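# Move the plate from the gray tray onto the table

## Task

Lift the plate out of the gray tray and set it down on the table so that no part of it extends beyond the blue tape outline. Leave the gray tray as it was found. The plate must stay there by itself, not because the robot holds it. Finally release it and take the cup away from it.

## Robot and tools

Robot: two arms, left_arm and right_arm, each ending in a vacuum suction tool. The tracked point of each tool is its cup point, the middle of the suction cup's rim. The cup faces along that point's own +z axis. The tool gets wider about 7 cm behind the rim, where its body and camera stick out up to roughly 8 cm sideways, so keep that part away from objects.

World frame: all reported poses share one frame with its origin on the table top midway between the arms. +x points out over the table, +z points up, and left_arm sits toward +y. The names left and right do not describe image sides. Positions are in metres, orientations are quaternions in w,x,y,z order, and velocities are in m/s and rad/s. Printed positions can be a little off, more so when an arm reaches far.

Row format (used by both motion tools): one flat list of 14 numbers, each between -1 and 1, always covering both arms even if only one moves. Order: left dx, dy, dz, rx, ry, rz, left suction, then right dx, dy, dz, rx, ry, rz, right suction. The first six numbers per arm are an offset, not a pose: a displacement expressed in that cup point's own axes, measured from the cup point's pose in the most recent result that reported it. For the second and later calls inside one reply, and before any result in the scene has shown it, the offset counts from where the arm actually is when the action begins. Scale: 1.0 stands for 0.6 m of travel or 180 degrees of turn. rx, ry, rz form one rotation vector. Sending all zeros is not a pause; it pulls the arm back to that reference pose. To hold an arm still, send the offset leading back to where you want it in the first call of a reply, then zeros afterwards.

Suction number: +1 asks for full vacuum (about 55 kPa under ambient), smaller values ask for that fraction, and 0.05 or less switches it off. The setting persists, and a 0 you send is a real command, so repeat the current value for a tool you do not want to change.

execute_actions: argument actions is a list with at most one item. An empty list only returns the state. An item {"rows": [...], "steps": n} runs up to 15 control steps of 1/30 s (15 if steps is omitted); each row drives one step, and the final row repeats if there are fewer rows than steps. Every row is counted from the same reference pose, not from the previous row. An item {"steps": n} without rows is a wait of up to 300 steps counted from the previous result, including your thinking time. Optional pictures (boolean) toggles camera images. A refused call does nothing.

move: argument target is one 14-number row as above; speed is the path top speed in m/s, 0.002 to 0.5, default 0.25, with turning capped at twice that in rad/s. Each cup point follows a straight line toward its target and both arms finish together, over 0.5 to 10 s; longer paths are cut off at 10 s. Motion does not slow for obstacles or the other arm, can lag, drift and overshoot speed near full arm extension. Result ends with a move: line naming the outcome (done, off_target, moving, held, fault) and active limits: paced means the sent pose was clipped; held means a safety check blocked some steps, after which the arm may surge fast. Distances from each target are also given.

wait: seconds from 0 to 10; lets the scene run without new commands.

zoom_image: camera is cam_left_wrist or cam_right_wrist; region is [x0, y0, x1, y1] in pixels of that camera's latest 504x504 image, top-left origin, at most 504 by 504.

finished_scene: scene is the number of the current scene.

Control details: each step, the commanded pose is limited to within 70 mm and 16 degrees of the measured pose; position wins over orientation if both cannot be met. A far target may need several actions; afterwards the arm only continues to its last clipped pose, so read the result and send the remainder. A Hand target line shows what the controller is currently steering toward. HELD marks steps where your command was partly or fully withheld; a pose unreachable line means the clearance check altered or blocked that arm. Joint speed is capped at 3.14 rad/s.

Gripping: turn suction on and press the 29 mm rim flat onto a smooth area of the plate so it seals all around; edges, holes or seams under the rim leak. suction_measured shows the vacuum achieved (near 0 if unsealed, at best about 0.15 below the setting). part_present goes to 1 at 0.50 and back to 0 below 0.45. A held object rides up to about 10 mm nearer the tool than the cup point suggests, and vacuum can lift it off its support even without motion. To release: set the object down resting on the table, switch suction off, then retract at least 15 mm. If the cup seals to the table it pins the tool; switch suction off to free it.

Avoid: dropping the plate, slamming or pushing hard, disturbing or moving the gray tray, knocking anything off the table, and arms colliding or pressing on each other. Fast contact or targets far beyond a surface press hard. If a joint's contact torque reaches its load limit (waist and shoulder 46 N m, elbow and forearm roll 27.6, wrist pitch and wrist roll 18.4), that arm backs off, freezes for 10 s and drops the rest of the call. Carrying loads heats motors: a MOTOR HOT warning appears from 65 °C, and at 80 °C the arm is braked until cool (OVER-TEMPERATURE FAULT). Loose objects may occasionally get a small push from outside.

Cameras: cam_left_wrist and cam_right_wrist are fisheye wrist cameras, 504x504, with calibration given as K, distortion and a world-to-camera transform; these are approximate and may shift slightly.

Each tool is called after "Request:" as a command line: name --argument value for each argument, lists and objects as JSON in quotes; but a table of rows of numbers goes row by row, as --pt "numbers of a row", without its own name.

## Session

Request:
execute_actions --actions '[]'

Scene clock: 0.00 s of 4900.00 s.
left_arm: end_effector_position=(+0.3586, +0.3512, +0.2711) suction_measured=0.00 part_present=0 end_effector_quat_wxyz=(-0.002, -0.255, +0.967, -0.000) end_effector_velocity=(-0.000, -0.001, -0.001) end_effector_angular_velocity=(-0.000, +0.001, -0.002) | right_arm: end_effector_position=(+0.3551, -0.3584, +0.2728) suction_measured=0.00 part_present=0 end_effector_quat_wxyz=(+0.001, +0.230, +0.973, -0.001) end_effector_velocity=(-0.000, +0.000, -0.000) end_effector_angular_velocity=(+0.000, +0.001, -0.001)
Joint positions: left_arm=[-0.    -0.263 -0.928 -0.001  1.195  1.832] | right_arm=[ 0.    -0.265 -0.931 -0.002  1.194  2.881]
Joint velocities: left_arm=[-0.001  0.     0.001 -0.    -0.     0.   ] | right_arm=[0.    0.    0.    0.001 0.    0.001]
Motor temperatures (°C, as the motors report them): left_arm=[36 33 36 34 34 34] | right_arm=[33 36 34 35 35 42]
Hand target (left_arm): +0.359, +0.351, +0.271; -0.002, -0.255, +0.967, -0.000
Hand target (right_arm): +0.355, -0.358, +0.273; +0.001, +0.230, +0.973, -0.001

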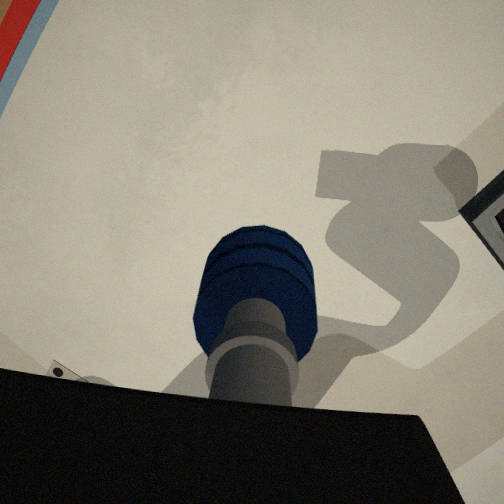

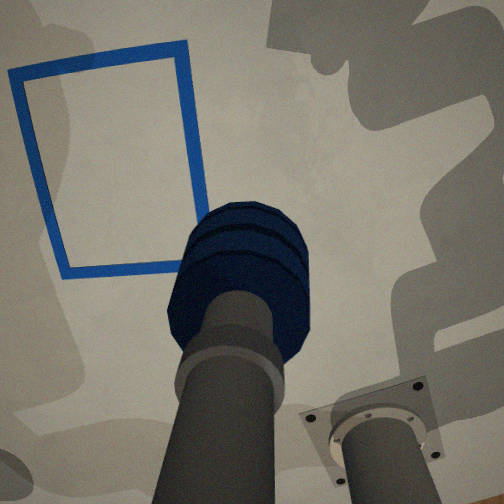

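Plate isn't visible and my reasoning budget here is limited; look for it by tilting left arm? Try moving left toward the tray corner (image right = world -y roughly).

Request:
move --target '[0.2,-0.2,0.1,0,0,0,0,0,0,0,0,0,0,0]'

Scene clock: 7.43 s of 4900.00 s.
left_arm: end_effector_position=(+0.3130, +0.1883, +0.2113) suction_measured=0.00 part_present=0 end_effector_quat_wxyz=(-0.002, -0.255, +0.967, +0.001) end_effector_velocity=(-0.001, -0.002, -0.001) end_effector_angular_velocity=(+0.002, +0.001, -0.001) | right_arm: end_effector_position=(+0.3551, -0.3584, +0.2728) suction_measured=0.00 part_present=0 end_effector_quat_wxyz=(+0.001, +0.230, +0.973, -0.001) end_effector_velocity=(-0.000, +0.000, -0.000) end_effector_angular_velocity=(-0.000, +0.000, +0.000)
Joint positions: left_arm=[-0.431 -0.24  -0.775 -0.001  1.018  1.401] | right_arm=[ 0.    -0.265 -0.931 -0.002  1.194  2.881]
Joint velocities: left_arm=[-0.006  0.004 -0.     0.001 -0.002 -0.006] | right_arm=[ 0. -0.  0. -0. -0.  0.]
Motor temperatures (°C, as the motors report them): left_arm=[36 33 38 34 34 34] | right_arm=[33 36 36 35 35 42]
Hand target (left_arm): +0.313, +0.188, +0.211; -0.002, -0.255, +0.967, +0.001
Hand target (right_arm): +0.355, -0.358, +0.273; +0.001, +0.230, +0.973, -0.001
Off the commanded pose (left_arm): 0.001 m, 0 deg.
Off the commanded pose (right_arm): 0.000 m, 0 deg.
After step 90, 3.17 s passed at rest.
move: done
camera_calibration (this result's frames):
cam_left_wrist: T_world_to_cam=[[0.58798, -0.807602, -0.045368, -0.0198413], [-0.761741, -0.571712, 0.304787, 0.283433], [-0.272084, -0.14465, -0.951339, 0.411279], [0, 0, 0, 1]] pos_world=[0.339471, 0.20551, 0.303979]
cam_right_wrist: T_world_to_cam=[[-0.303845, -0.951786, -0.0422011, -0.221665], [-0.892257, 0.268753, 0.362835, 0.316792], [-0.334, 0.1479, -0.930897, 0.519176], [0, 0, 0, 1]] pos_world=[0.388713, -0.372903, 0.359002]

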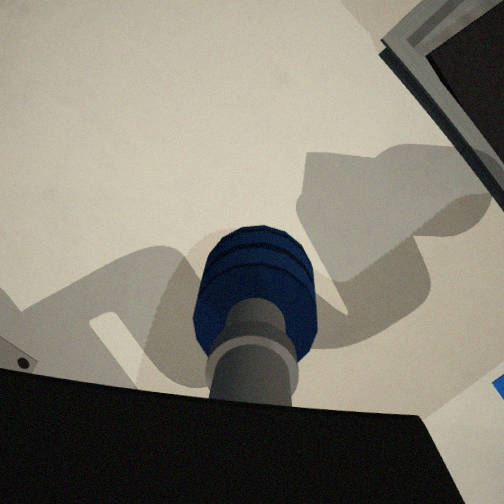

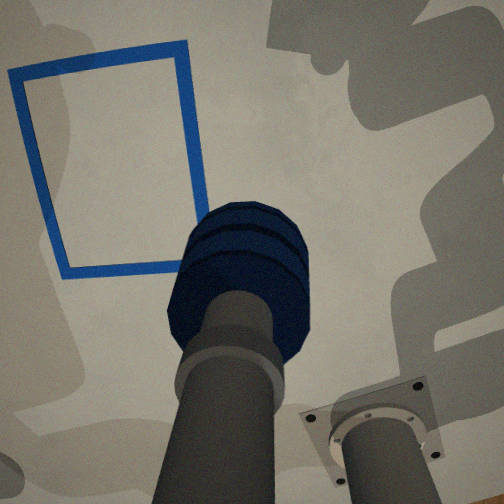

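Image up is +x, image right is -y. The cup's x axis is about (0.87,-0.5), its y axis about (-0.5,-0.87).

Request:
move --target '[0.05,0.4,-0.1,0,0,0,0,0,0,0,0,0,0,0]'

Scene clock: 17.10 s of 4900.00 s.
left_arm: end_effector_position=(+0.1691, +0.3820, +0.2714) suction_measured=0.00 part_present=0 end_effector_quat_wxyz=(-0.002, -0.254, +0.967, -0.000) end_effector_velocity=(-0.001, +0.001, +0.001) end_effector_angular_velocity=(-0.002, -0.003, -0.000) | right_arm: end_effector_position=(+0.3551, -0.3584, +0.2728) suction_measured=0.00 part_present=0 end_effector_quat_wxyz=(+0.001, +0.230, +0.973, -0.001) end_effector_velocity=(-0.000, +0.000, +0.000) end_effector_angular_velocity=(+0.001, +0.000, +0.001)
Joint positions: left_arm=[ 0.137 -1.01  -0.445 -0.001  1.459  1.969] | right_arm=[ 0.    -0.265 -0.931 -0.002  1.194  2.881]
Joint velocities: left_arm=[ 0.009 -0.004 -0.001 -0.003  0.003  0.009] | right_arm=[ 0.     0.    -0.     0.001  0.    -0.001]
Motor temperatures (°C, as the motors report them): left_arm=[36 33 39 34 34 34] | right_arm=[33 36 38 35 35 42]
Hand target (left_arm): +0.169, +0.382, +0.272; -0.002, -0.255, +0.967, -0.001
Hand target (right_arm): +0.355, -0.358, +0.273; +0.001, +0.230, +0.973, -0.001
Off the commanded pose (left_arm): 0.001 m, 0 deg.
Off the commanded pose (right_arm): 0.000 m, 0 deg.
After step 90, 5.03 s passed at rest.
move: done
camera_calibration (this result's frames):
cam_left_wrist: T_world_to_cam=[[0.587298, -0.808187, -0.0437593, 0.223831], [-0.762126, -0.570409, 0.306265, 0.265435], [-0.27248, -0.146519, -0.95094, 0.457949], [0, 0, 0, 1]] pos_world=[0.195621, 0.399402, 0.363984]
cam_right_wrist: T_world_to_cam=[[-0.303844, -0.951787, -0.0422011, -0.221666], [-0.892257, 0.268753, 0.362835, 0.316792], [-0.334, 0.1479, -0.930897, 0.519176], [0, 0, 0, 1]] pos_world=[0.388713, -0.372903, 0.359002]

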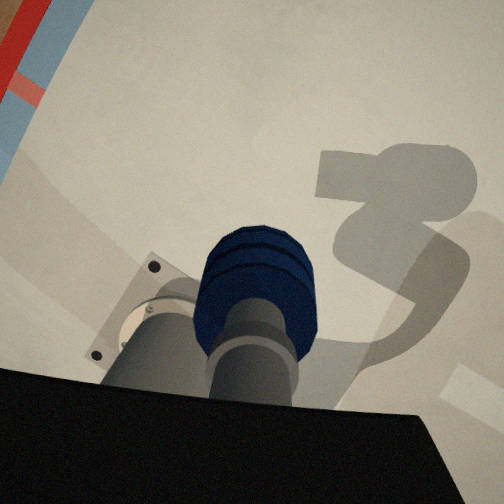

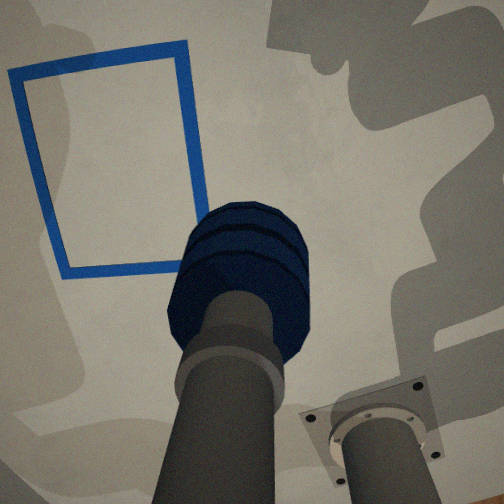

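Went wrong way. Scale 0.6 m. Target (0.42,0.08,0.3): delta (0.25,-0.30). Local x=0.87*.25+.5*.3=.37; local y=-.125+.26=.136.

Request:
move --target '[0.61,0.23,-0.05,0,0,0,0,0,0,0,0,0,0,0]'

Scene clock: 27.63 s of 4900.00 s.
left_arm: end_effector_position=(+0.0602, +0.3655, +0.2744) suction_measured=0.00 part_present=0 end_effector_quat_wxyz=(-0.008, -0.254, +0.967, -0.000) end_effector_velocity=(-0.000, +0.000, +0.000) end_effector_angular_velocity=(+0.001, +0.000, +0.001) | right_arm: end_effector_position=(+0.3551, -0.3584, +0.2728) suction_measured=0.00 part_present=0 end_effector_quat_wxyz=(+0.001, +0.230, +0.973, -0.001) end_effector_velocity=(+0.000, -0.000, +0.000) end_effector_angular_velocity=(-0.000, -0.001, -0.000)
Joint positions: left_arm=[ 0.117 -1.503 -0.336 -0.003  1.856  1.949] | right_arm=[ 0.    -0.265 -0.931 -0.002  1.194  2.881]
Joint velocities: left_arm=[ 0.001  0.    -0.     0.001 -0.     0.001] | right_arm=[-0.001  0.    -0.    -0.    -0.    -0.001]
Motor temperatures (°C, as the motors report them): left_arm=[36 33 40 34 34 34] | right_arm=[33 36 39 35 35 42]
Hand target (left_arm): +0.060, +0.365, +0.274; -0.008, -0.254, +0.967, -0.000
Hand target (right_arm): +0.355, -0.358, +0.273; +0.001, +0.230, +0.973, -0.001
Off the commanded pose (left_arm): 0.282 m, 1 deg; position clipped at the last step of the last action.
Off the commanded pose (right_arm): 0.000 m, 0 deg.
After step 90, 5.63 s passed at rest.
move: held (left_arm); limits=paced,held; held on 36 of 57 steps (left_arm), including the last (left_arm)
pose unreachable (left arm): on one or more control steps of this call this arm could not follow its commanded pose, so it was not sent that pose on those steps. On the call's last step it was still not sent that pose. It may still have moved: this result reports where it is.
cause: the commanded pose would bring two parts of the arm too close to each other (joints 2 (shoulder) to 6 (wrist roll) lie between them).
camera_calibration (this result's frames):
cam_left_wrist: T_world_to_cam=[[0.586088, -0.808806, -0.0482955, 0.276149], [-0.758785, -0.568792, 0.317367, 0.168192], [-0.284158, -0.149359, -0.947072, 0.429438], [0, 0, 0, 1]] pos_world=[0.0878025, 0.383158, 0.366667]

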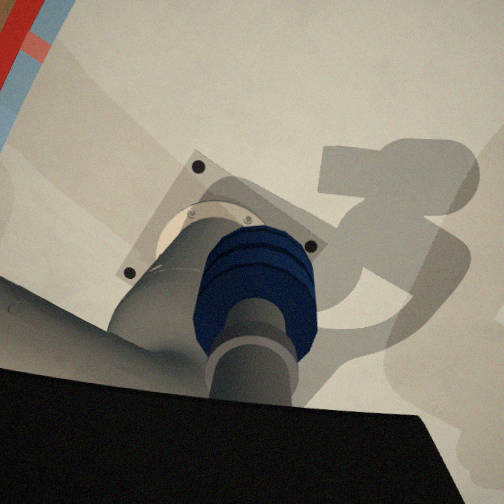

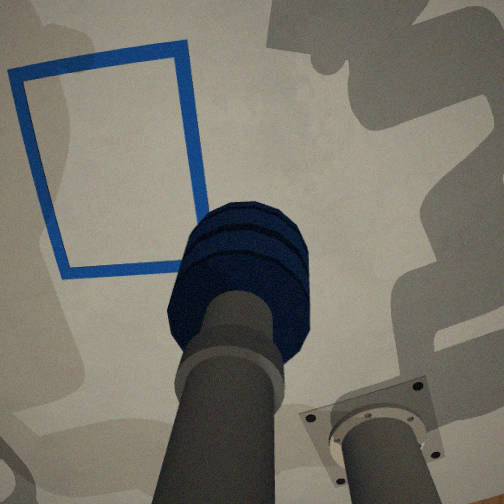

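Request:
move --target '[-0.28,-0.71,-0.05,0,0,0,0,0,0,0,0,0,0,0]'

Scene clock: 35.90 s of 4900.00 s.
left_arm: end_effector_position=(+0.4158, +0.0774, +0.3004) suction_measured=0.00 part_present=0 end_effector_quat_wxyz=(-0.008, -0.254, +0.967, +0.000) end_effector_velocity=(+0.001, -0.000, -0.002) end_effector_angular_velocity=(+0.007, +0.009, +0.000) | right_arm: end_effector_position=(+0.3551, -0.3584, +0.2728) suction_measured=0.00 part_present=0 end_effector_quat_wxyz=(+0.001, +0.230, +0.973, -0.001) end_effector_velocity=(+0.000, -0.001, +0.000) end_effector_angular_velocity=(-0.000, -0.001, -0.002)
Joint positions: left_arm=[-0.533  0.205 -1.542 -0.011  1.349  1.302] | right_arm=[ 0.    -0.265 -0.931 -0.002  1.194  2.881]
Joint velocities: left_arm=[ 0.     0.014 -0.016  0.001  0.014 -0.   ] | right_arm=[-0.002 -0.    -0.    -0.    -0.     0.   ]
Motor temperatures (°C, as the motors report them): left_arm=[36 33 40 34 34 34] | right_arm=[33 36 39 35 36 42]
Hand target (left_arm): +0.416, +0.077, +0.300; -0.008, -0.254, +0.967, +0.001
Hand target (right_arm): +0.355, -0.358, +0.273; +0.001, +0.230, +0.973, -0.001
Off the commanded pose (left_arm): 0.001 m, 0 deg.
Off the commanded pose (right_arm): 0.000 m, 0 deg.
After step 90, 2.17 s passed at rest.
move: done; limits=paced
camera_calibration (this result's frames):
cam_left_wrist: T_world_to_cam=[[0.586627, -0.808345, -0.0494642, -0.163953], [-0.758633, -0.569874, 0.315785, 0.266452], [-0.283452, -0.147723, -0.947541, 0.511812], [0, 0, 0, 1]] pos_world=[0.443392, 0.0949197, 0.392711]

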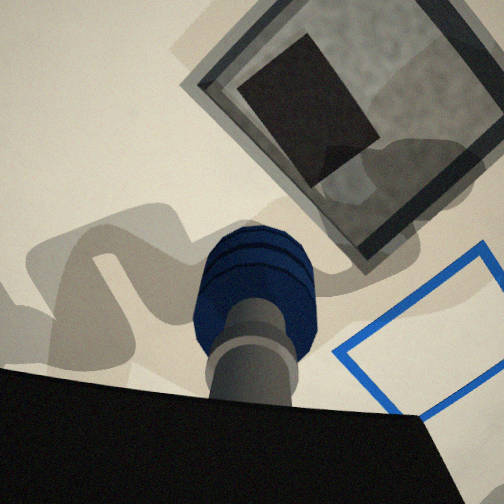

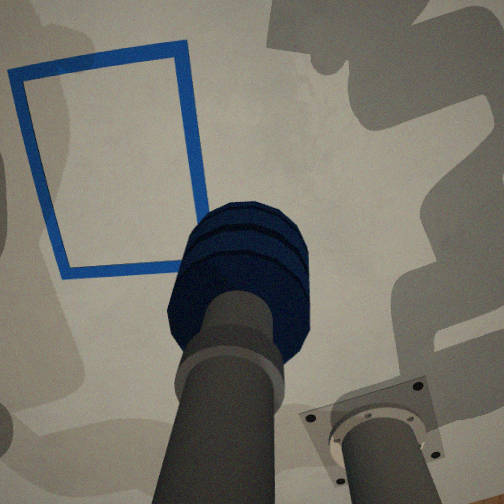

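Request:
move --target '[-0.08,-0.043,0.4,0,0,0,1,0,0,0,0,0,0,0]'

Request:
move --target '[0,0,0.08,0,0,0,1,0,0,0,0,0,0,0]' --speed 0.03

Scene clock: 43.13 s of 4900.00 s.
left_arm: end_effector_position=(+0.4673, +0.0777, +0.0604) suction_measured=0.00 part_present=0 end_effector_quat_wxyz=(-0.007, -0.255, +0.967, +0.000) end_effector_velocity=(-0.002, +0.001, -0.005) end_effector_angular_velocity=(+0.005, +0.008, -0.000) | right_arm: end_effector_position=(+0.3551, -0.3584, +0.2728) suction_measured=0.00 part_present=0 end_effector_quat_wxyz=(+0.001, +0.230, +0.973, -0.001) end_effector_velocity=(+0.000, +0.000, +0.000) end_effector_angular_velocity=(+0.001, -0.001, -0.001)
Joint positions: left_arm=[-0.487  0.6   -1.407 -0.014  0.818  1.353] | right_arm=[ 0.    -0.265 -0.931 -0.002  1.194  2.881]
Joint velocities: left_arm=[-0.     0.009  0.001  0.    -0.     0.   ] | right_arm=[ 0.    -0.    -0.001  0.001 -0.     0.001]
Motor temperatures (°C, as the motors report them): left_arm=[36 33 41 34 34 34] | right_arm=[33 36 40 35 36 42]
Hand target (left_arm): +0.467, +0.078, +0.060; -0.008, -0.255, +0.967, +0.000
Hand target (right_arm): +0.355, -0.358, +0.273; +0.001, +0.230, +0.973, -0.001
Off the commanded pose (left_arm): 0.001 m, 0 deg.
Off the commanded pose (right_arm): 0.000 m, 0 deg.
After step 90, 2.67 s passed at rest.
move: done
camera_calibration (this result's frames):
cam_left_wrist: T_world_to_cam=[[0.587091, -0.808064, -0.0485409, -0.206116], [-0.75866, -0.570135, 0.315247, 0.381587], [-0.282415, -0.148253, -0.947767, 0.298552], [0, 0, 0, 1]] pos_world=[0.494819, 0.0952621, 0.152659]
cam_right_wrist: T_world_to_cam=[[-0.303845, -0.951786, -0.0422013, -0.221665], [-0.892257, 0.268753, 0.362835, 0.316792], [-0.334, 0.1479, -0.930897, 0.519176], [0, 0, 0, 1]] pos_world=[0.388713, -0.372903, 0.359002]

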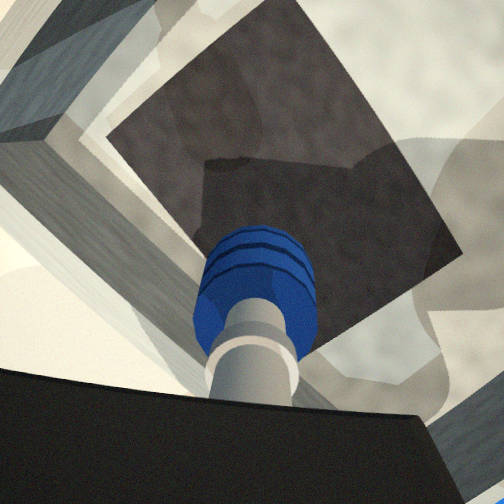

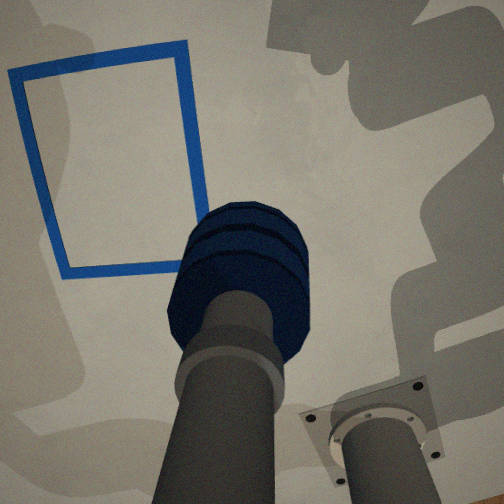

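Scene clock: 45.07 s of 4900.00 s.
left_arm: end_effector_position=(+0.4667, +0.0776, +0.0124) suction_measured=0.35 part_present=0 end_effector_quat_wxyz=(-0.007, -0.255, +0.967, +0.000) end_effector_velocity=(+0.002, -0.001, +0.002) end_effector_angular_velocity=(-0.004, -0.006, +0.001) | right_arm: end_effector_position=(+0.3551, -0.3584, +0.2728) suction_measured=0.00 part_present=0 end_effector_quat_wxyz=(+0.001, +0.230, +0.973, -0.001) end_effector_velocity=(+0.000, -0.000, +0.000) end_effector_angular_velocity=(-0.000, -0.000, -0.000)
Joint positions: left_arm=[-0.488  0.694 -1.405 -0.015  0.722  1.354] | right_arm=[ 0.    -0.265 -0.931 -0.002  1.194  2.881]
Joint velocities: left_arm=[-0.    -0.    -0.004 -0.001 -0.003 -0.   ] | right_arm=[-0.    -0.    -0.    -0.001 -0.     0.   ]
Motor temperatures (°C, as the motors report them): left_arm=[36 34 41 34 34 34] | right_arm=[33 36 40 35 36 42]
Hand target (left_arm): +0.467, +0.078, +0.012; -0.007, -0.255, +0.967, +0.000
Hand target (right_arm): +0.355, -0.358, +0.273; +0.001, +0.230, +0.973, -0.001
Off the commanded pose (left_arm): 0.000 m, 0 deg.
Off the commanded pose (right_arm): 0.000 m, 0 deg.
move: done
camera_calibration (this result's frames):
cam_left_wrist: T_world_to_cam=[[0.587149, -0.808003, -0.0488555, -0.20816], [-0.758538, -0.570269, 0.315297, 0.39611], [-0.282622, -0.148068, -0.947735, 0.252934], [0, 0, 0, 1]] pos_world=[0.49417, 0.095147, 0.104652]

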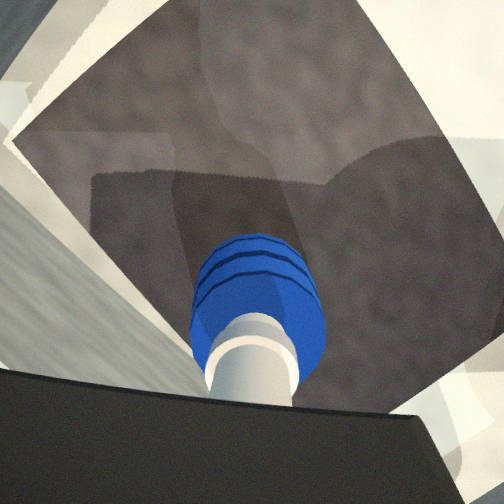

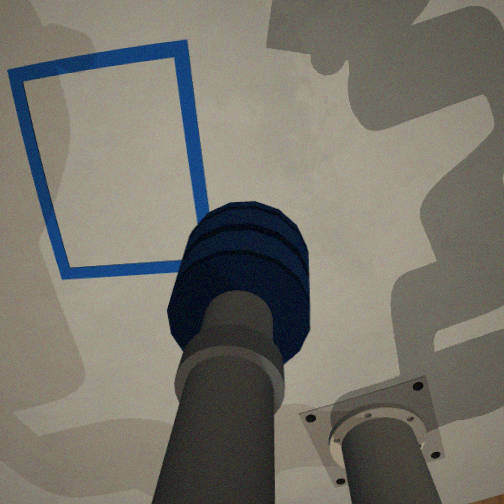

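Request:
wait --seconds 1

Scene clock: 51.80 s of 4900.00 s.
left_arm: end_effector_position=(+0.4668, +0.0775, +0.0124) suction_measured=0.98 part_present=1 end_effector_quat_wxyz=(-0.007, -0.255, +0.967, +0.000) end_effector_velocity=(+0.000, -0.000, +0.000) end_effector_angular_velocity=(-0.001, -0.001, +0.001) | right_arm: end_effector_position=(+0.3551, -0.3584, +0.2728) suction_measured=0.00 part_present=0 end_effector_quat_wxyz=(+0.001, +0.230, +0.973, -0.001) end_effector_velocity=(+0.000, +0.000, +0.000) end_effector_angular_velocity=(-0.001, -0.000, +0.003)
Joint positions: left_arm=[-0.488  0.694 -1.405 -0.015  0.722  1.354] | right_arm=[ 0.    -0.265 -0.931 -0.002  1.194  2.881]
Joint velocities: left_arm=[-0.    -0.    -0.001 -0.001  0.    -0.   ] | right_arm=[ 0.001 -0.    -0.    -0.001  0.    -0.001]
Motor temperatures (°C, as the motors report them): left_arm=[36 34 41 34 34 34] | right_arm=[33 36 40 35 36 42]
Hand target (left_arm): +0.467, +0.078, +0.012; -0.007, -0.255, +0.967, +0.000
Hand target (right_arm): +0.355, -0.358, +0.273; +0.001, +0.230, +0.973, -0.001
Off the commanded pose (left_arm): 0.000 m, 0 deg.
Off the commanded pose (right_arm): 0.000 m, 0 deg.
Steps of this call (steps 1 to 120: nothing new was sent; then 2.73 s passed at rest). Readings (end_effector_position | what the end effector reports):
1: left_arm (+0.4667, +0.0776, +0.0124) | right_arm (+0.3551, -0.3584, +0.2728) | left_arm suction_measured=0.39 part_present=0 | right_arm suction_measured=0.00 part_present=0
2: left_arm (+0.4668, +0.0775, +0.0124) | right_arm (+0.3551, -0.3584, +0.2728) | left_arm suction_measured=0.43 part_present=0 | right_arm suction_measured=0.00 part_present=0
4: left_arm (+0.4668, +0.0775, +0.0124) | right_arm (+0.3551, -0.3584, +0.2728) | left_arm suction_measured=0.56 part_present=1 | right_arm suction_measured=0.00 part_present=0
8: left_arm (+0.4667, +0.0775, +0.0124) | right_arm (+0.3551, -0.3584, +0.2728) | left_arm suction_measured=0.73 part_present=1 | right_arm suction_measured=0.00 part_present=0
120: the state above
camera_calibration (this result's frames):
cam_left_wrist: T_world_to_cam=[[0.587158, -0.808014, -0.0485785, -0.208263], [-0.758627, -0.570219, 0.315175, 0.396185], [-0.282366, -0.148204, -0.94779, 0.252851], [0, 0, 0, 1]] pos_world=[0.494237, 0.0951062, 0.104665]
cam_right_wrist: T_world_to_cam=[[-0.303845, -0.951786, -0.0422014, -0.221665], [-0.892257, 0.268753, 0.362835, 0.316792], [-0.334, 0.1479, -0.930897, 0.519176], [0, 0, 0, 1]] pos_world=[0.388713, -0.372903, 0.359002]

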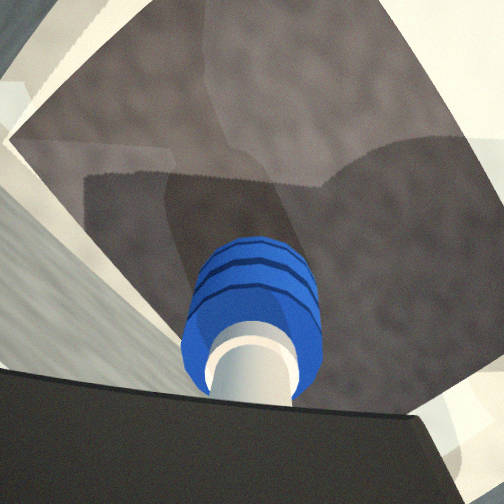

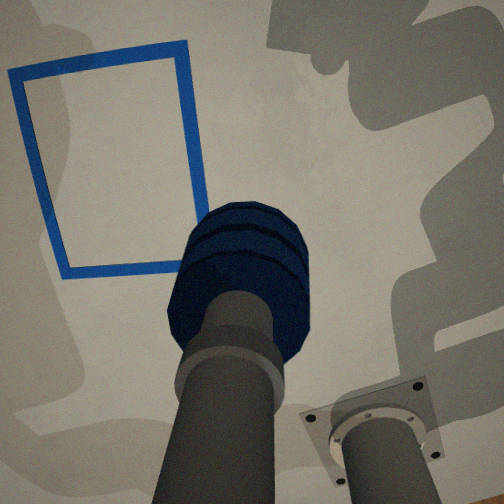

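Request:
move --target '[0,0,-0.2,0,0,0,1,0,0,0,0,0,0,0]' --speed 0.08

Request:
move --target '[0.358,-0.365,0,0,0,0,1,0,0,0,0,0,0,0]' --speed 0.1

Scene clock: 63.80 s of 4900.00 s.
left_arm: end_effector_position=(+0.4680, +0.0780, +0.1318) suction_measured=0.98 part_present=1 end_effector_quat_wxyz=(-0.008, -0.255, +0.967, +0.000) end_effector_velocity=(+0.000, -0.000, +0.002) end_effector_angular_velocity=(-0.001, +0.000, +0.002) | right_arm: end_effector_position=(+0.3551, -0.3584, +0.2728) suction_measured=0.00 part_present=0 end_effector_quat_wxyz=(+0.001, +0.230, +0.973, -0.001) end_effector_velocity=(+0.000, +0.000, +0.000) end_effector_angular_velocity=(+0.001, -0.001, -0.001)
Joint positions: left_arm=[-0.486  0.488 -1.454 -0.012  0.977  1.352] | right_arm=[ 0.    -0.265 -0.931 -0.002  1.194  2.881]
Joint velocities: left_arm=[ 0.    -0.002 -0.003 -0.002  0.005 -0.   ] | right_arm=[ 0.    -0.     0.     0.001 -0.001  0.   ]
Motor temperatures (°C, as the motors report them): left_arm=[36 34 41 34 34 34] | right_arm=[33 36 40 35 36 42]
Hand target (left_arm): +0.468, +0.078, +0.132; -0.007, -0.255, +0.967, +0.000
Hand target (right_arm): +0.355, -0.358, +0.273; +0.001, +0.230, +0.973, -0.001
Off the commanded pose (left_arm): 0.001 m, 0 deg.
Off the commanded pose (right_arm): 0.000 m, 0 deg.
After step 90, 7.13 s passed at rest.
move: done
camera_calibration (this result's frames):
cam_left_wrist: T_world_to_cam=[[0.586921, -0.808141, -0.0493119, -0.20258], [-0.758479, -0.570118, 0.315714, 0.359623], [-0.283255, -0.147897, -0.947572, 0.366783], [0, 0, 0, 1]] pos_world=[0.495558, 0.0955601, 0.224026]
cam_right_wrist: T_world_to_cam=[[-0.303845, -0.951786, -0.0422016, -0.221665], [-0.892257, 0.268753, 0.362835, 0.316792], [-0.333999, 0.1479, -0.930897, 0.519176], [0, 0, 0, 1]] pos_world=[0.388713, -0.372903, 0.359002]

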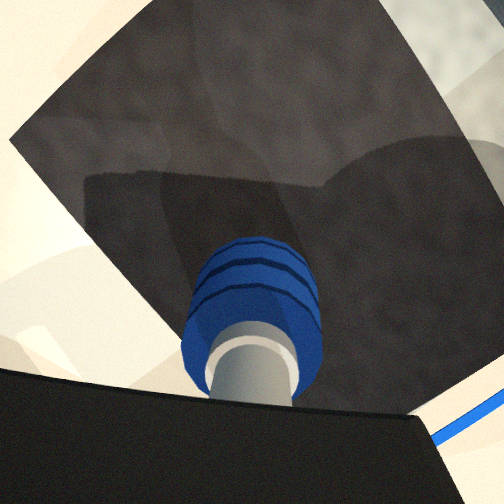

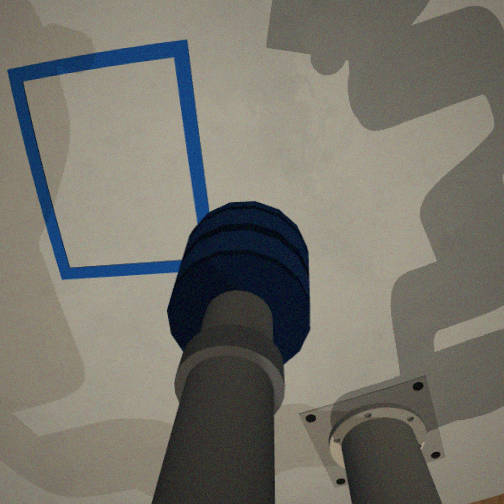

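Scene clock: 67.37 s of 4900.00 s.
left_arm: end_effector_position=(+0.3881, -0.2170, +0.1333) suction_measured=0.98 part_present=1 end_effector_quat_wxyz=(-0.001, -0.254, +0.967, -0.014) end_effector_velocity=(+0.000, -0.004, +0.004) end_effector_angular_velocity=(-0.013, -0.008, -0.001) | right_arm: end_effector_position=(+0.3551, -0.3584, +0.2728) suction_measured=0.00 part_present=0 end_effector_quat_wxyz=(+0.001, +0.230, +0.973, -0.001) end_effector_velocity=(+0.000, +0.000, -0.000) end_effector_angular_velocity=(-0.000, -0.000, -0.000)
Joint positions: left_arm=[-0.914  1.215 -2.691 -0.013  1.451  0.919] | right_arm=[ 0.    -0.265 -0.931 -0.002  1.194  2.881]
Joint velocities: left_arm=[-0.003  0.042 -0.085 -0.001  0.028 -0.002] | right_arm=[ 0.001  0.    -0.    -0.    -0.     0.001]
Motor temperatures (°C, as the motors report them): left_arm=[36 35 41 34 34 34] | right_arm=[33 36 40 35 36 42]
Hand target (left_arm): +0.388, -0.217, +0.133; -0.001, -0.254, +0.967, -0.015
Hand target (right_arm): +0.355, -0.358, +0.273; +0.001, +0.230, +0.973, -0.001
Off the commanded pose (left_arm): 0.002 m, 2 deg.
Off the commanded pose (right_arm): 0.000 m, 0 deg.
elbow stopped short (left arm): the move would have taken joint 3 (elbow) straighter than the controller allows; a more bent joint 3 avoids this.
move: done
camera_calibration (this result's frames):
cam_left_wrist: T_world_to_cam=[[0.58772, -0.808876, -0.0174279, -0.398752], [-0.764771, -0.562446, 0.314292, 0.134632], [-0.264026, -0.171388, -0.949166, 0.28962], [0, 0, 0, 1]] pos_world=[0.413785, -0.197181, 0.225634]
cam_right_wrist: T_world_to_cam=[[-0.303845, -0.951786, -0.0422017, -0.221665], [-0.892257, 0.268753, 0.362835, 0.316792], [-0.334, 0.1479, -0.930897, 0.519176], [0, 0, 0, 1]] pos_world=[0.388713, -0.372903, 0.359002]

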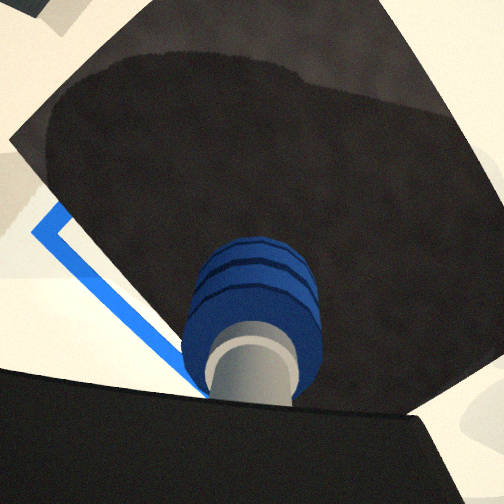

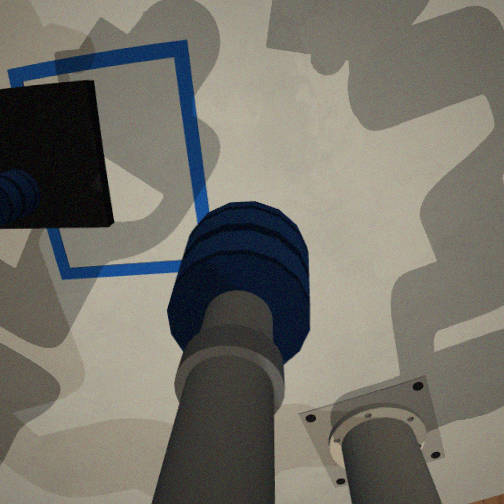

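Request:
move --target '[0.04,0.027,0.16,0,0,0,1,0,0,0,0,0,0,0]' --speed 0.06

Scene clock: 74.87 s of 4900.00 s.
left_arm: end_effector_position=(+0.3602, -0.2175, +0.0376) suction_measured=0.98 part_present=1 end_effector_quat_wxyz=(-0.001, -0.255, +0.967, -0.014) end_effector_velocity=(+0.001, -0.001, +0.002) end_effector_angular_velocity=(-0.006, -0.005, +0.001) | right_arm: end_effector_position=(+0.3551, -0.3584, +0.2728) suction_measured=0.00 part_present=0 end_effector_quat_wxyz=(+0.001, +0.230, +0.973, -0.001) end_effector_velocity=(+0.000, +0.000, +0.000) end_effector_angular_velocity=(+0.000, -0.001, +0.000)
Joint positions: left_arm=[-0.947  1.09  -2.19  -0.013  1.074  0.89 ] | right_arm=[ 0.    -0.265 -0.931 -0.002  1.194  2.881]
Joint velocities: left_arm=[ 0.    -0.003  0.002  0.001 -0.007 -0.001] | right_arm=[ 0.    -0.    -0.     0.    -0.    -0.001]
Motor temperatures (°C, as the motors report them): left_arm=[36 35 42 34 34 34] | right_arm=[33 36 40 35 36 42]
Hand target (left_arm): +0.360, -0.217, +0.037; -0.001, -0.255, +0.967, -0.014
Hand target (right_arm): +0.355, -0.358, +0.273; +0.001, +0.230, +0.973, -0.001
Off the commanded pose (left_arm): 0.001 m, 0 deg.
Off the commanded pose (right_arm): 0.000 m, 0 deg.
After step 90, 2.50 s passed at rest.
move: done
camera_calibration (this result's frames):
cam_left_wrist: T_world_to_cam=[[0.588136, -0.808585, -0.0169103, -0.384511], [-0.764642, -0.562742, 0.314077, 0.142989], [-0.263474, -0.17179, -0.949247, 0.19103], [0, 0, 0, 1]] pos_world=[0.385812, -0.197627, 0.129922]
cam_right_wrist: T_world_to_cam=[[-0.303845, -0.951786, -0.0422017, -0.221665], [-0.892257, 0.268753, 0.362835, 0.316792], [-0.333999, 0.1479, -0.930897, 0.519176], [0, 0, 0, 1]] pos_world=[0.388713, -0.372903, 0.359002]

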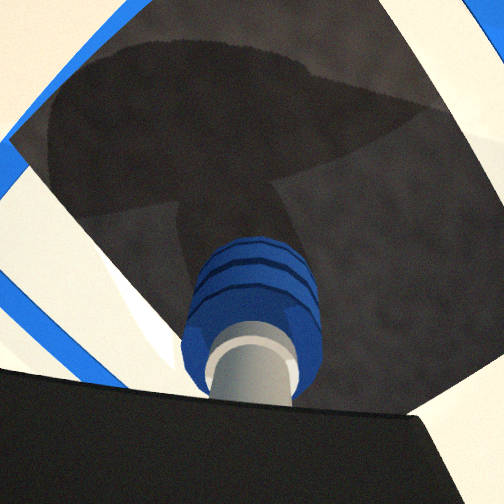

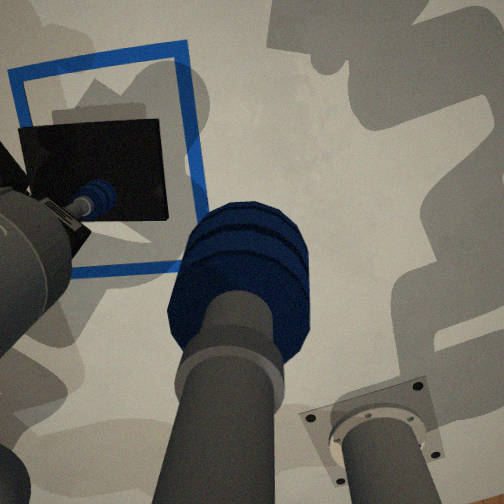

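Request:
move --target '[0.008,-0.015,0.03,0,0,0,1,0,0,0,0,0,0,0]' --speed 0.03

Scene clock: 80.13 s of 4900.00 s.
left_arm: end_effector_position=(+0.3606, -0.2282, +0.0201) suction_measured=0.98 part_present=1 end_effector_quat_wxyz=(-0.001, -0.255, +0.967, -0.015) end_effector_velocity=(+0.002, -0.002, +0.002) end_effector_angular_velocity=(-0.002, -0.003, +0.000) | right_arm: end_effector_position=(+0.3551, -0.3584, +0.2728) suction_measured=0.00 part_present=0 end_effector_quat_wxyz=(+0.001, +0.230, +0.973, -0.001) end_effector_velocity=(-0.000, -0.000, -0.000) end_effector_angular_velocity=(-0.001, +0.001, -0.000)
Joint positions: left_arm=[-0.955  1.185 -2.311 -0.013  1.1    0.882] | right_arm=[ 0.    -0.265 -0.931 -0.002  1.194  2.881]
Joint velocities: left_arm=[ 0.     0.009 -0.022  0.002  0.01  -0.001] | right_arm=[-0.001  0.     0.001 -0.001  0.    -0.   ]
Motor temperatures (°C, as the motors report them): left_arm=[36 35 42 34 34 34] | right_arm=[33 36 40 35 36 42]
Hand target (left_arm): +0.361, -0.228, +0.020; -0.001, -0.255, +0.967, -0.014
Hand target (right_arm): +0.355, -0.358, +0.273; +0.001, +0.230, +0.973, -0.001
Off the commanded pose (left_arm): 0.000 m, 0 deg.
Off the commanded pose (right_arm): 0.000 m, 0 deg.
After step 90, 1.27 s passed at rest.
move: done
camera_calibration (this result's frames):
cam_left_wrist: T_world_to_cam=[[0.588152, -0.808584, -0.0164033, -0.393703], [-0.764729, -0.562624, 0.314075, 0.142842], [-0.263185, -0.17218, -0.949256, 0.172554], [0, 0, 0, 1]] pos_world=[0.386206, -0.208266, 0.112477]
cam_right_wrist: T_world_to_cam=[[-0.303845, -0.951786, -0.0422016, -0.221665], [-0.892257, 0.268753, 0.362835, 0.316792], [-0.334, 0.1479, -0.930897, 0.519176], [0, 0, 0, 1]] pos_world=[0.388713, -0.372903, 0.359002]

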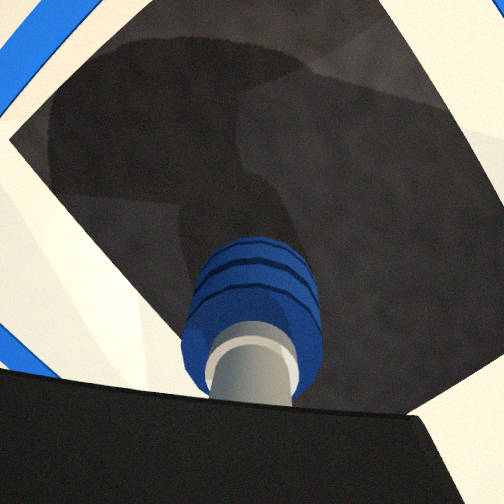

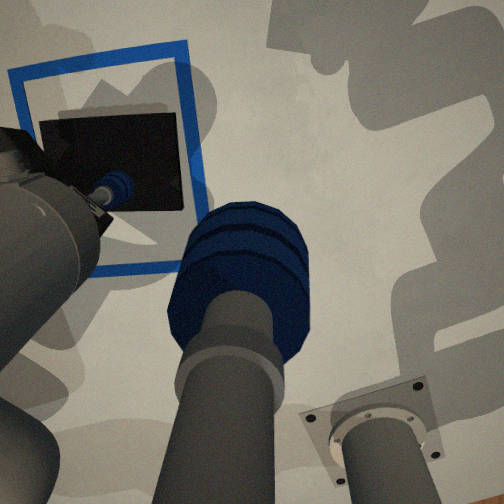

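Too far toward -y; come back about 8 mm.

Request:
move --target '[-0.007,0.012,0,0,0,0,1,0,0,0,0,0,0,0]' --speed 0.03

Scene clock: 83.57 s of 4900.00 s.
left_arm: end_effector_position=(+0.3607, -0.2200, +0.0199) suction_measured=0.98 part_present=1 end_effector_quat_wxyz=(-0.001, -0.255, +0.967, -0.015) end_effector_velocity=(-0.001, +0.001, -0.001) end_effector_angular_velocity=(-0.001, -0.001, -0.002) | right_arm: end_effector_position=(+0.3551, -0.3584, +0.2728) suction_measured=0.00 part_present=0 end_effector_quat_wxyz=(+0.001, +0.230, +0.973, -0.001) end_effector_velocity=(-0.000, +0.000, -0.000) end_effector_angular_velocity=(+0.000, +0.001, +0.000)
Joint positions: left_arm=[-0.948  1.136 -2.222 -0.013  1.059  0.889] | right_arm=[ 0.    -0.265 -0.931 -0.002  1.194  2.881]
Joint velocities: left_arm=[-0.001 -0.011  0.024  0.001 -0.014  0.001] | right_arm=[0.001 0.    0.001 0.    0.    0.001]
Motor temperatures (°C, as the motors report them): left_arm=[36 35 42 34 34 34] | right_arm=[33 36 40 35 36 42]
Hand target (left_arm): +0.361, -0.220, +0.020; -0.001, -0.255, +0.967, -0.015
Hand target (right_arm): +0.355, -0.358, +0.273; +0.001, +0.230, +0.973, -0.001
Off the commanded pose (left_arm): 0.000 m, 0 deg.
Off the commanded pose (right_arm): 0.000 m, 0 deg.
move: done
camera_calibration (this result's frames):
cam_left_wrist: T_world_to_cam=[[0.588201, -0.808544, -0.0166315, -0.387178], [-0.764653, -0.562732, 0.314069, 0.147573], [-0.263298, -0.172019, -0.949254, 0.173883], [0, 0, 0, 1]] pos_world=[0.386363, -0.200095, 0.112272]
cam_right_wrist: T_world_to_cam=[[-0.303845, -0.951786, -0.0422015, -0.221665], [-0.892257, 0.268753, 0.362835, 0.316792], [-0.334, 0.1479, -0.930897, 0.519176], [0, 0, 0, 1]] pos_world=[0.388713, -0.372903, 0.359002]

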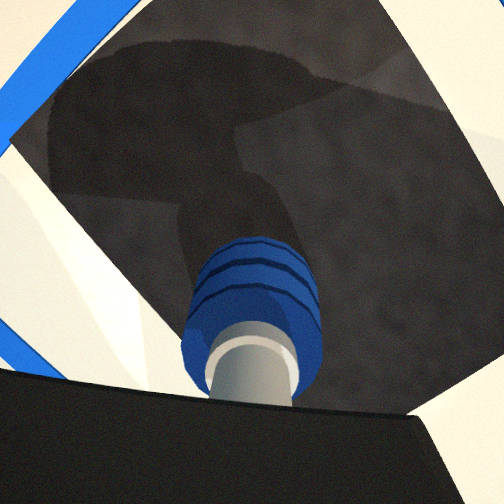

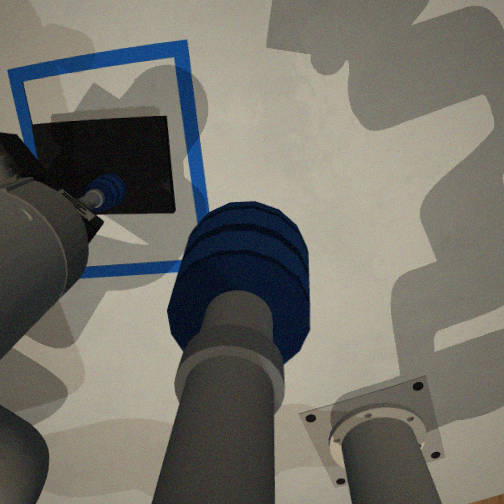

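Centred now. Release and lift.

Request:
move --target '[0,0,0,0,0,0,-1,0,0,0,0,0,0,0]'

Request:
move --target '[0,0,-0.3,0,0,0,-1,0,0,0,0,0,0,0]' --speed 0.1

Scene clock: 90.67 s of 4900.00 s.
left_arm: end_effector_position=(+0.3608, -0.2200, +0.0199) suction_measured=0.00 part_present=0 end_effector_quat_wxyz=(-0.001, -0.255, +0.967, -0.015) end_effector_velocity=(-0.001, +0.000, -0.001) end_effector_angular_velocity=(+0.001, +0.001, -0.001) | right_arm: end_effector_position=(+0.3551, -0.3584, +0.2728) suction_measured=0.00 part_present=0 end_effector_quat_wxyz=(+0.001, +0.230, +0.973, -0.001) end_effector_velocity=(-0.000, -0.000, -0.000) end_effector_angular_velocity=(-0.000, +0.001, -0.001)
Joint positions: left_arm=[-0.948  1.136 -2.222 -0.013  1.059  0.889] | right_arm=[ 0.    -0.265 -0.931 -0.002  1.194  2.881]
Joint velocities: left_arm=[-0.001  0.     0.001 -0.     0.    -0.   ] | right_arm=[-0.001  0.     0.    -0.    -0.    -0.   ]
Motor temperatures (°C, as the motors report them): left_arm=[36 36 42 34 34 34] | right_arm=[33 36 40 35 36 42]
Hand target (left_arm): +0.361, -0.220, +0.020; -0.001, -0.255, +0.967, -0.015
Hand target (right_arm): +0.355, -0.358, +0.273; +0.001, +0.230, +0.973, -0.001
Off the commanded pose (left_arm): 0.000 m, 0 deg.
Off the commanded pose (right_arm): 0.000 m, 0 deg.
After step 90, 3.40 s passed at rest.
move: done
camera_calibration (this result's frames):
cam_left_wrist: T_world_to_cam=[[0.588202, -0.808544, -0.0166008, -0.387183], [-0.764658, -0.562724, 0.31407, 0.147574], [-0.263281, -0.172042, -0.949255, 0.173883], [0, 0, 0, 1]] pos_world=[0.386365, -0.200096, 0.112284]
cam_right_wrist: T_world_to_cam=[[-0.303845, -0.951786, -0.0422015, -0.221665], [-0.892257, 0.268753, 0.362835, 0.316792], [-0.333999, 0.1479, -0.930897, 0.519176], [0, 0, 0, 1]] pos_world=[0.388713, -0.372903, 0.359002]

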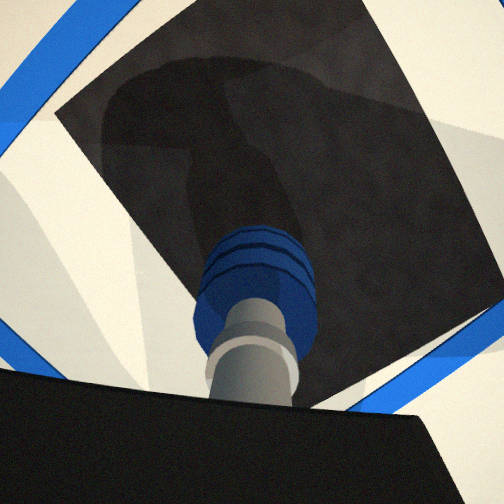

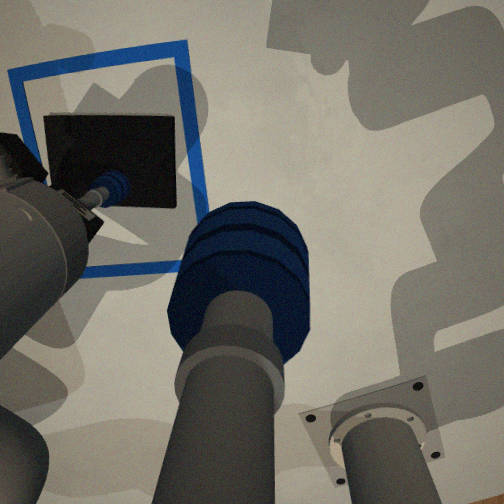

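Scene clock: 92.87 s of 4900.00 s.
left_arm: end_effector_position=(+0.3592, -0.2146, +0.1989) suction_measured=0.00 part_present=0 end_effector_quat_wxyz=(-0.001, -0.255, +0.967, -0.014) end_effector_velocity=(+0.001, +0.000, +0.002) end_effector_angular_velocity=(+0.006, +0.004, +0.000) | right_arm: end_effector_position=(+0.3551, -0.3584, +0.2728) suction_measured=0.00 part_present=0 end_effector_quat_wxyz=(+0.001, +0.230, +0.973, -0.001) end_effector_velocity=(+0.000, +0.000, +0.000) end_effector_angular_velocity=(+0.003, -0.000, -0.003)
Joint positions: left_arm=[-0.945  0.982 -2.461 -0.012  1.453  0.888] | right_arm=[ 0.    -0.265 -0.931 -0.002  1.194  2.881]
Joint velocities: left_arm=[ 0.001  0.028 -0.056  0.001  0.036  0.   ] | right_arm=[-0.001 -0.    -0.001  0.003  0.     0.001]
Motor temperatures (°C, as the motors report them): left_arm=[36 36 42 34 34 34] | right_arm=[33 36 40 35 36 42]
Hand target (left_arm): +0.359, -0.215, +0.200; -0.001, -0.255, +0.967, -0.015
Hand target (right_arm): +0.355, -0.358, +0.273; +0.001, +0.230, +0.973, -0.001
Off the commanded pose (left_arm): 0.001 m, 0 deg.
Off the commanded pose (right_arm): 0.000 m, 0 deg.
move: done
camera_calibration (this result's frames):
cam_left_wrist: T_world_to_cam=[[0.587826, -0.808806, -0.0171314, -0.378705], [-0.764785, -0.562487, 0.314186, 0.0932798], [-0.263751, -0.171585, -0.949207, 0.344544], [0, 0, 0, 1]] pos_world=[0.384826, -0.194712, 0.291249]
cam_right_wrist: T_world_to_cam=[[-0.303845, -0.951786, -0.0422015, -0.221665], [-0.892257, 0.268753, 0.362835, 0.316792], [-0.333999, 0.1479, -0.930897, 0.519176], [0, 0, 0, 1]] pos_world=[0.388713, -0.372903, 0.359002]

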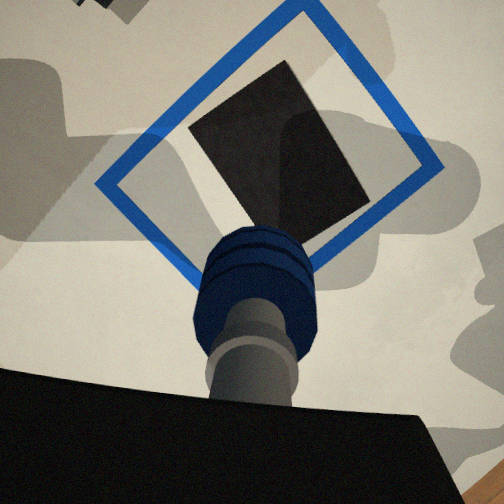

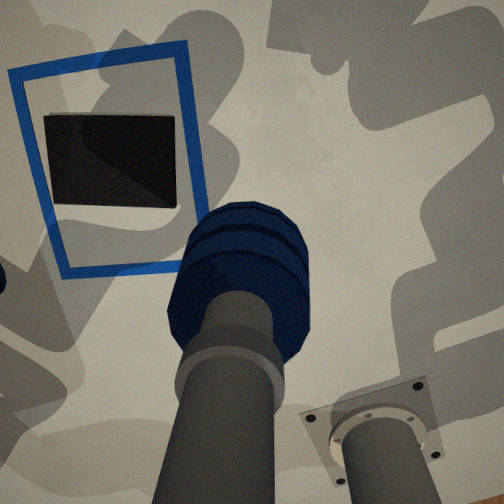

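Request:
finished_scene --scene 1

The scene is finished: the task was done.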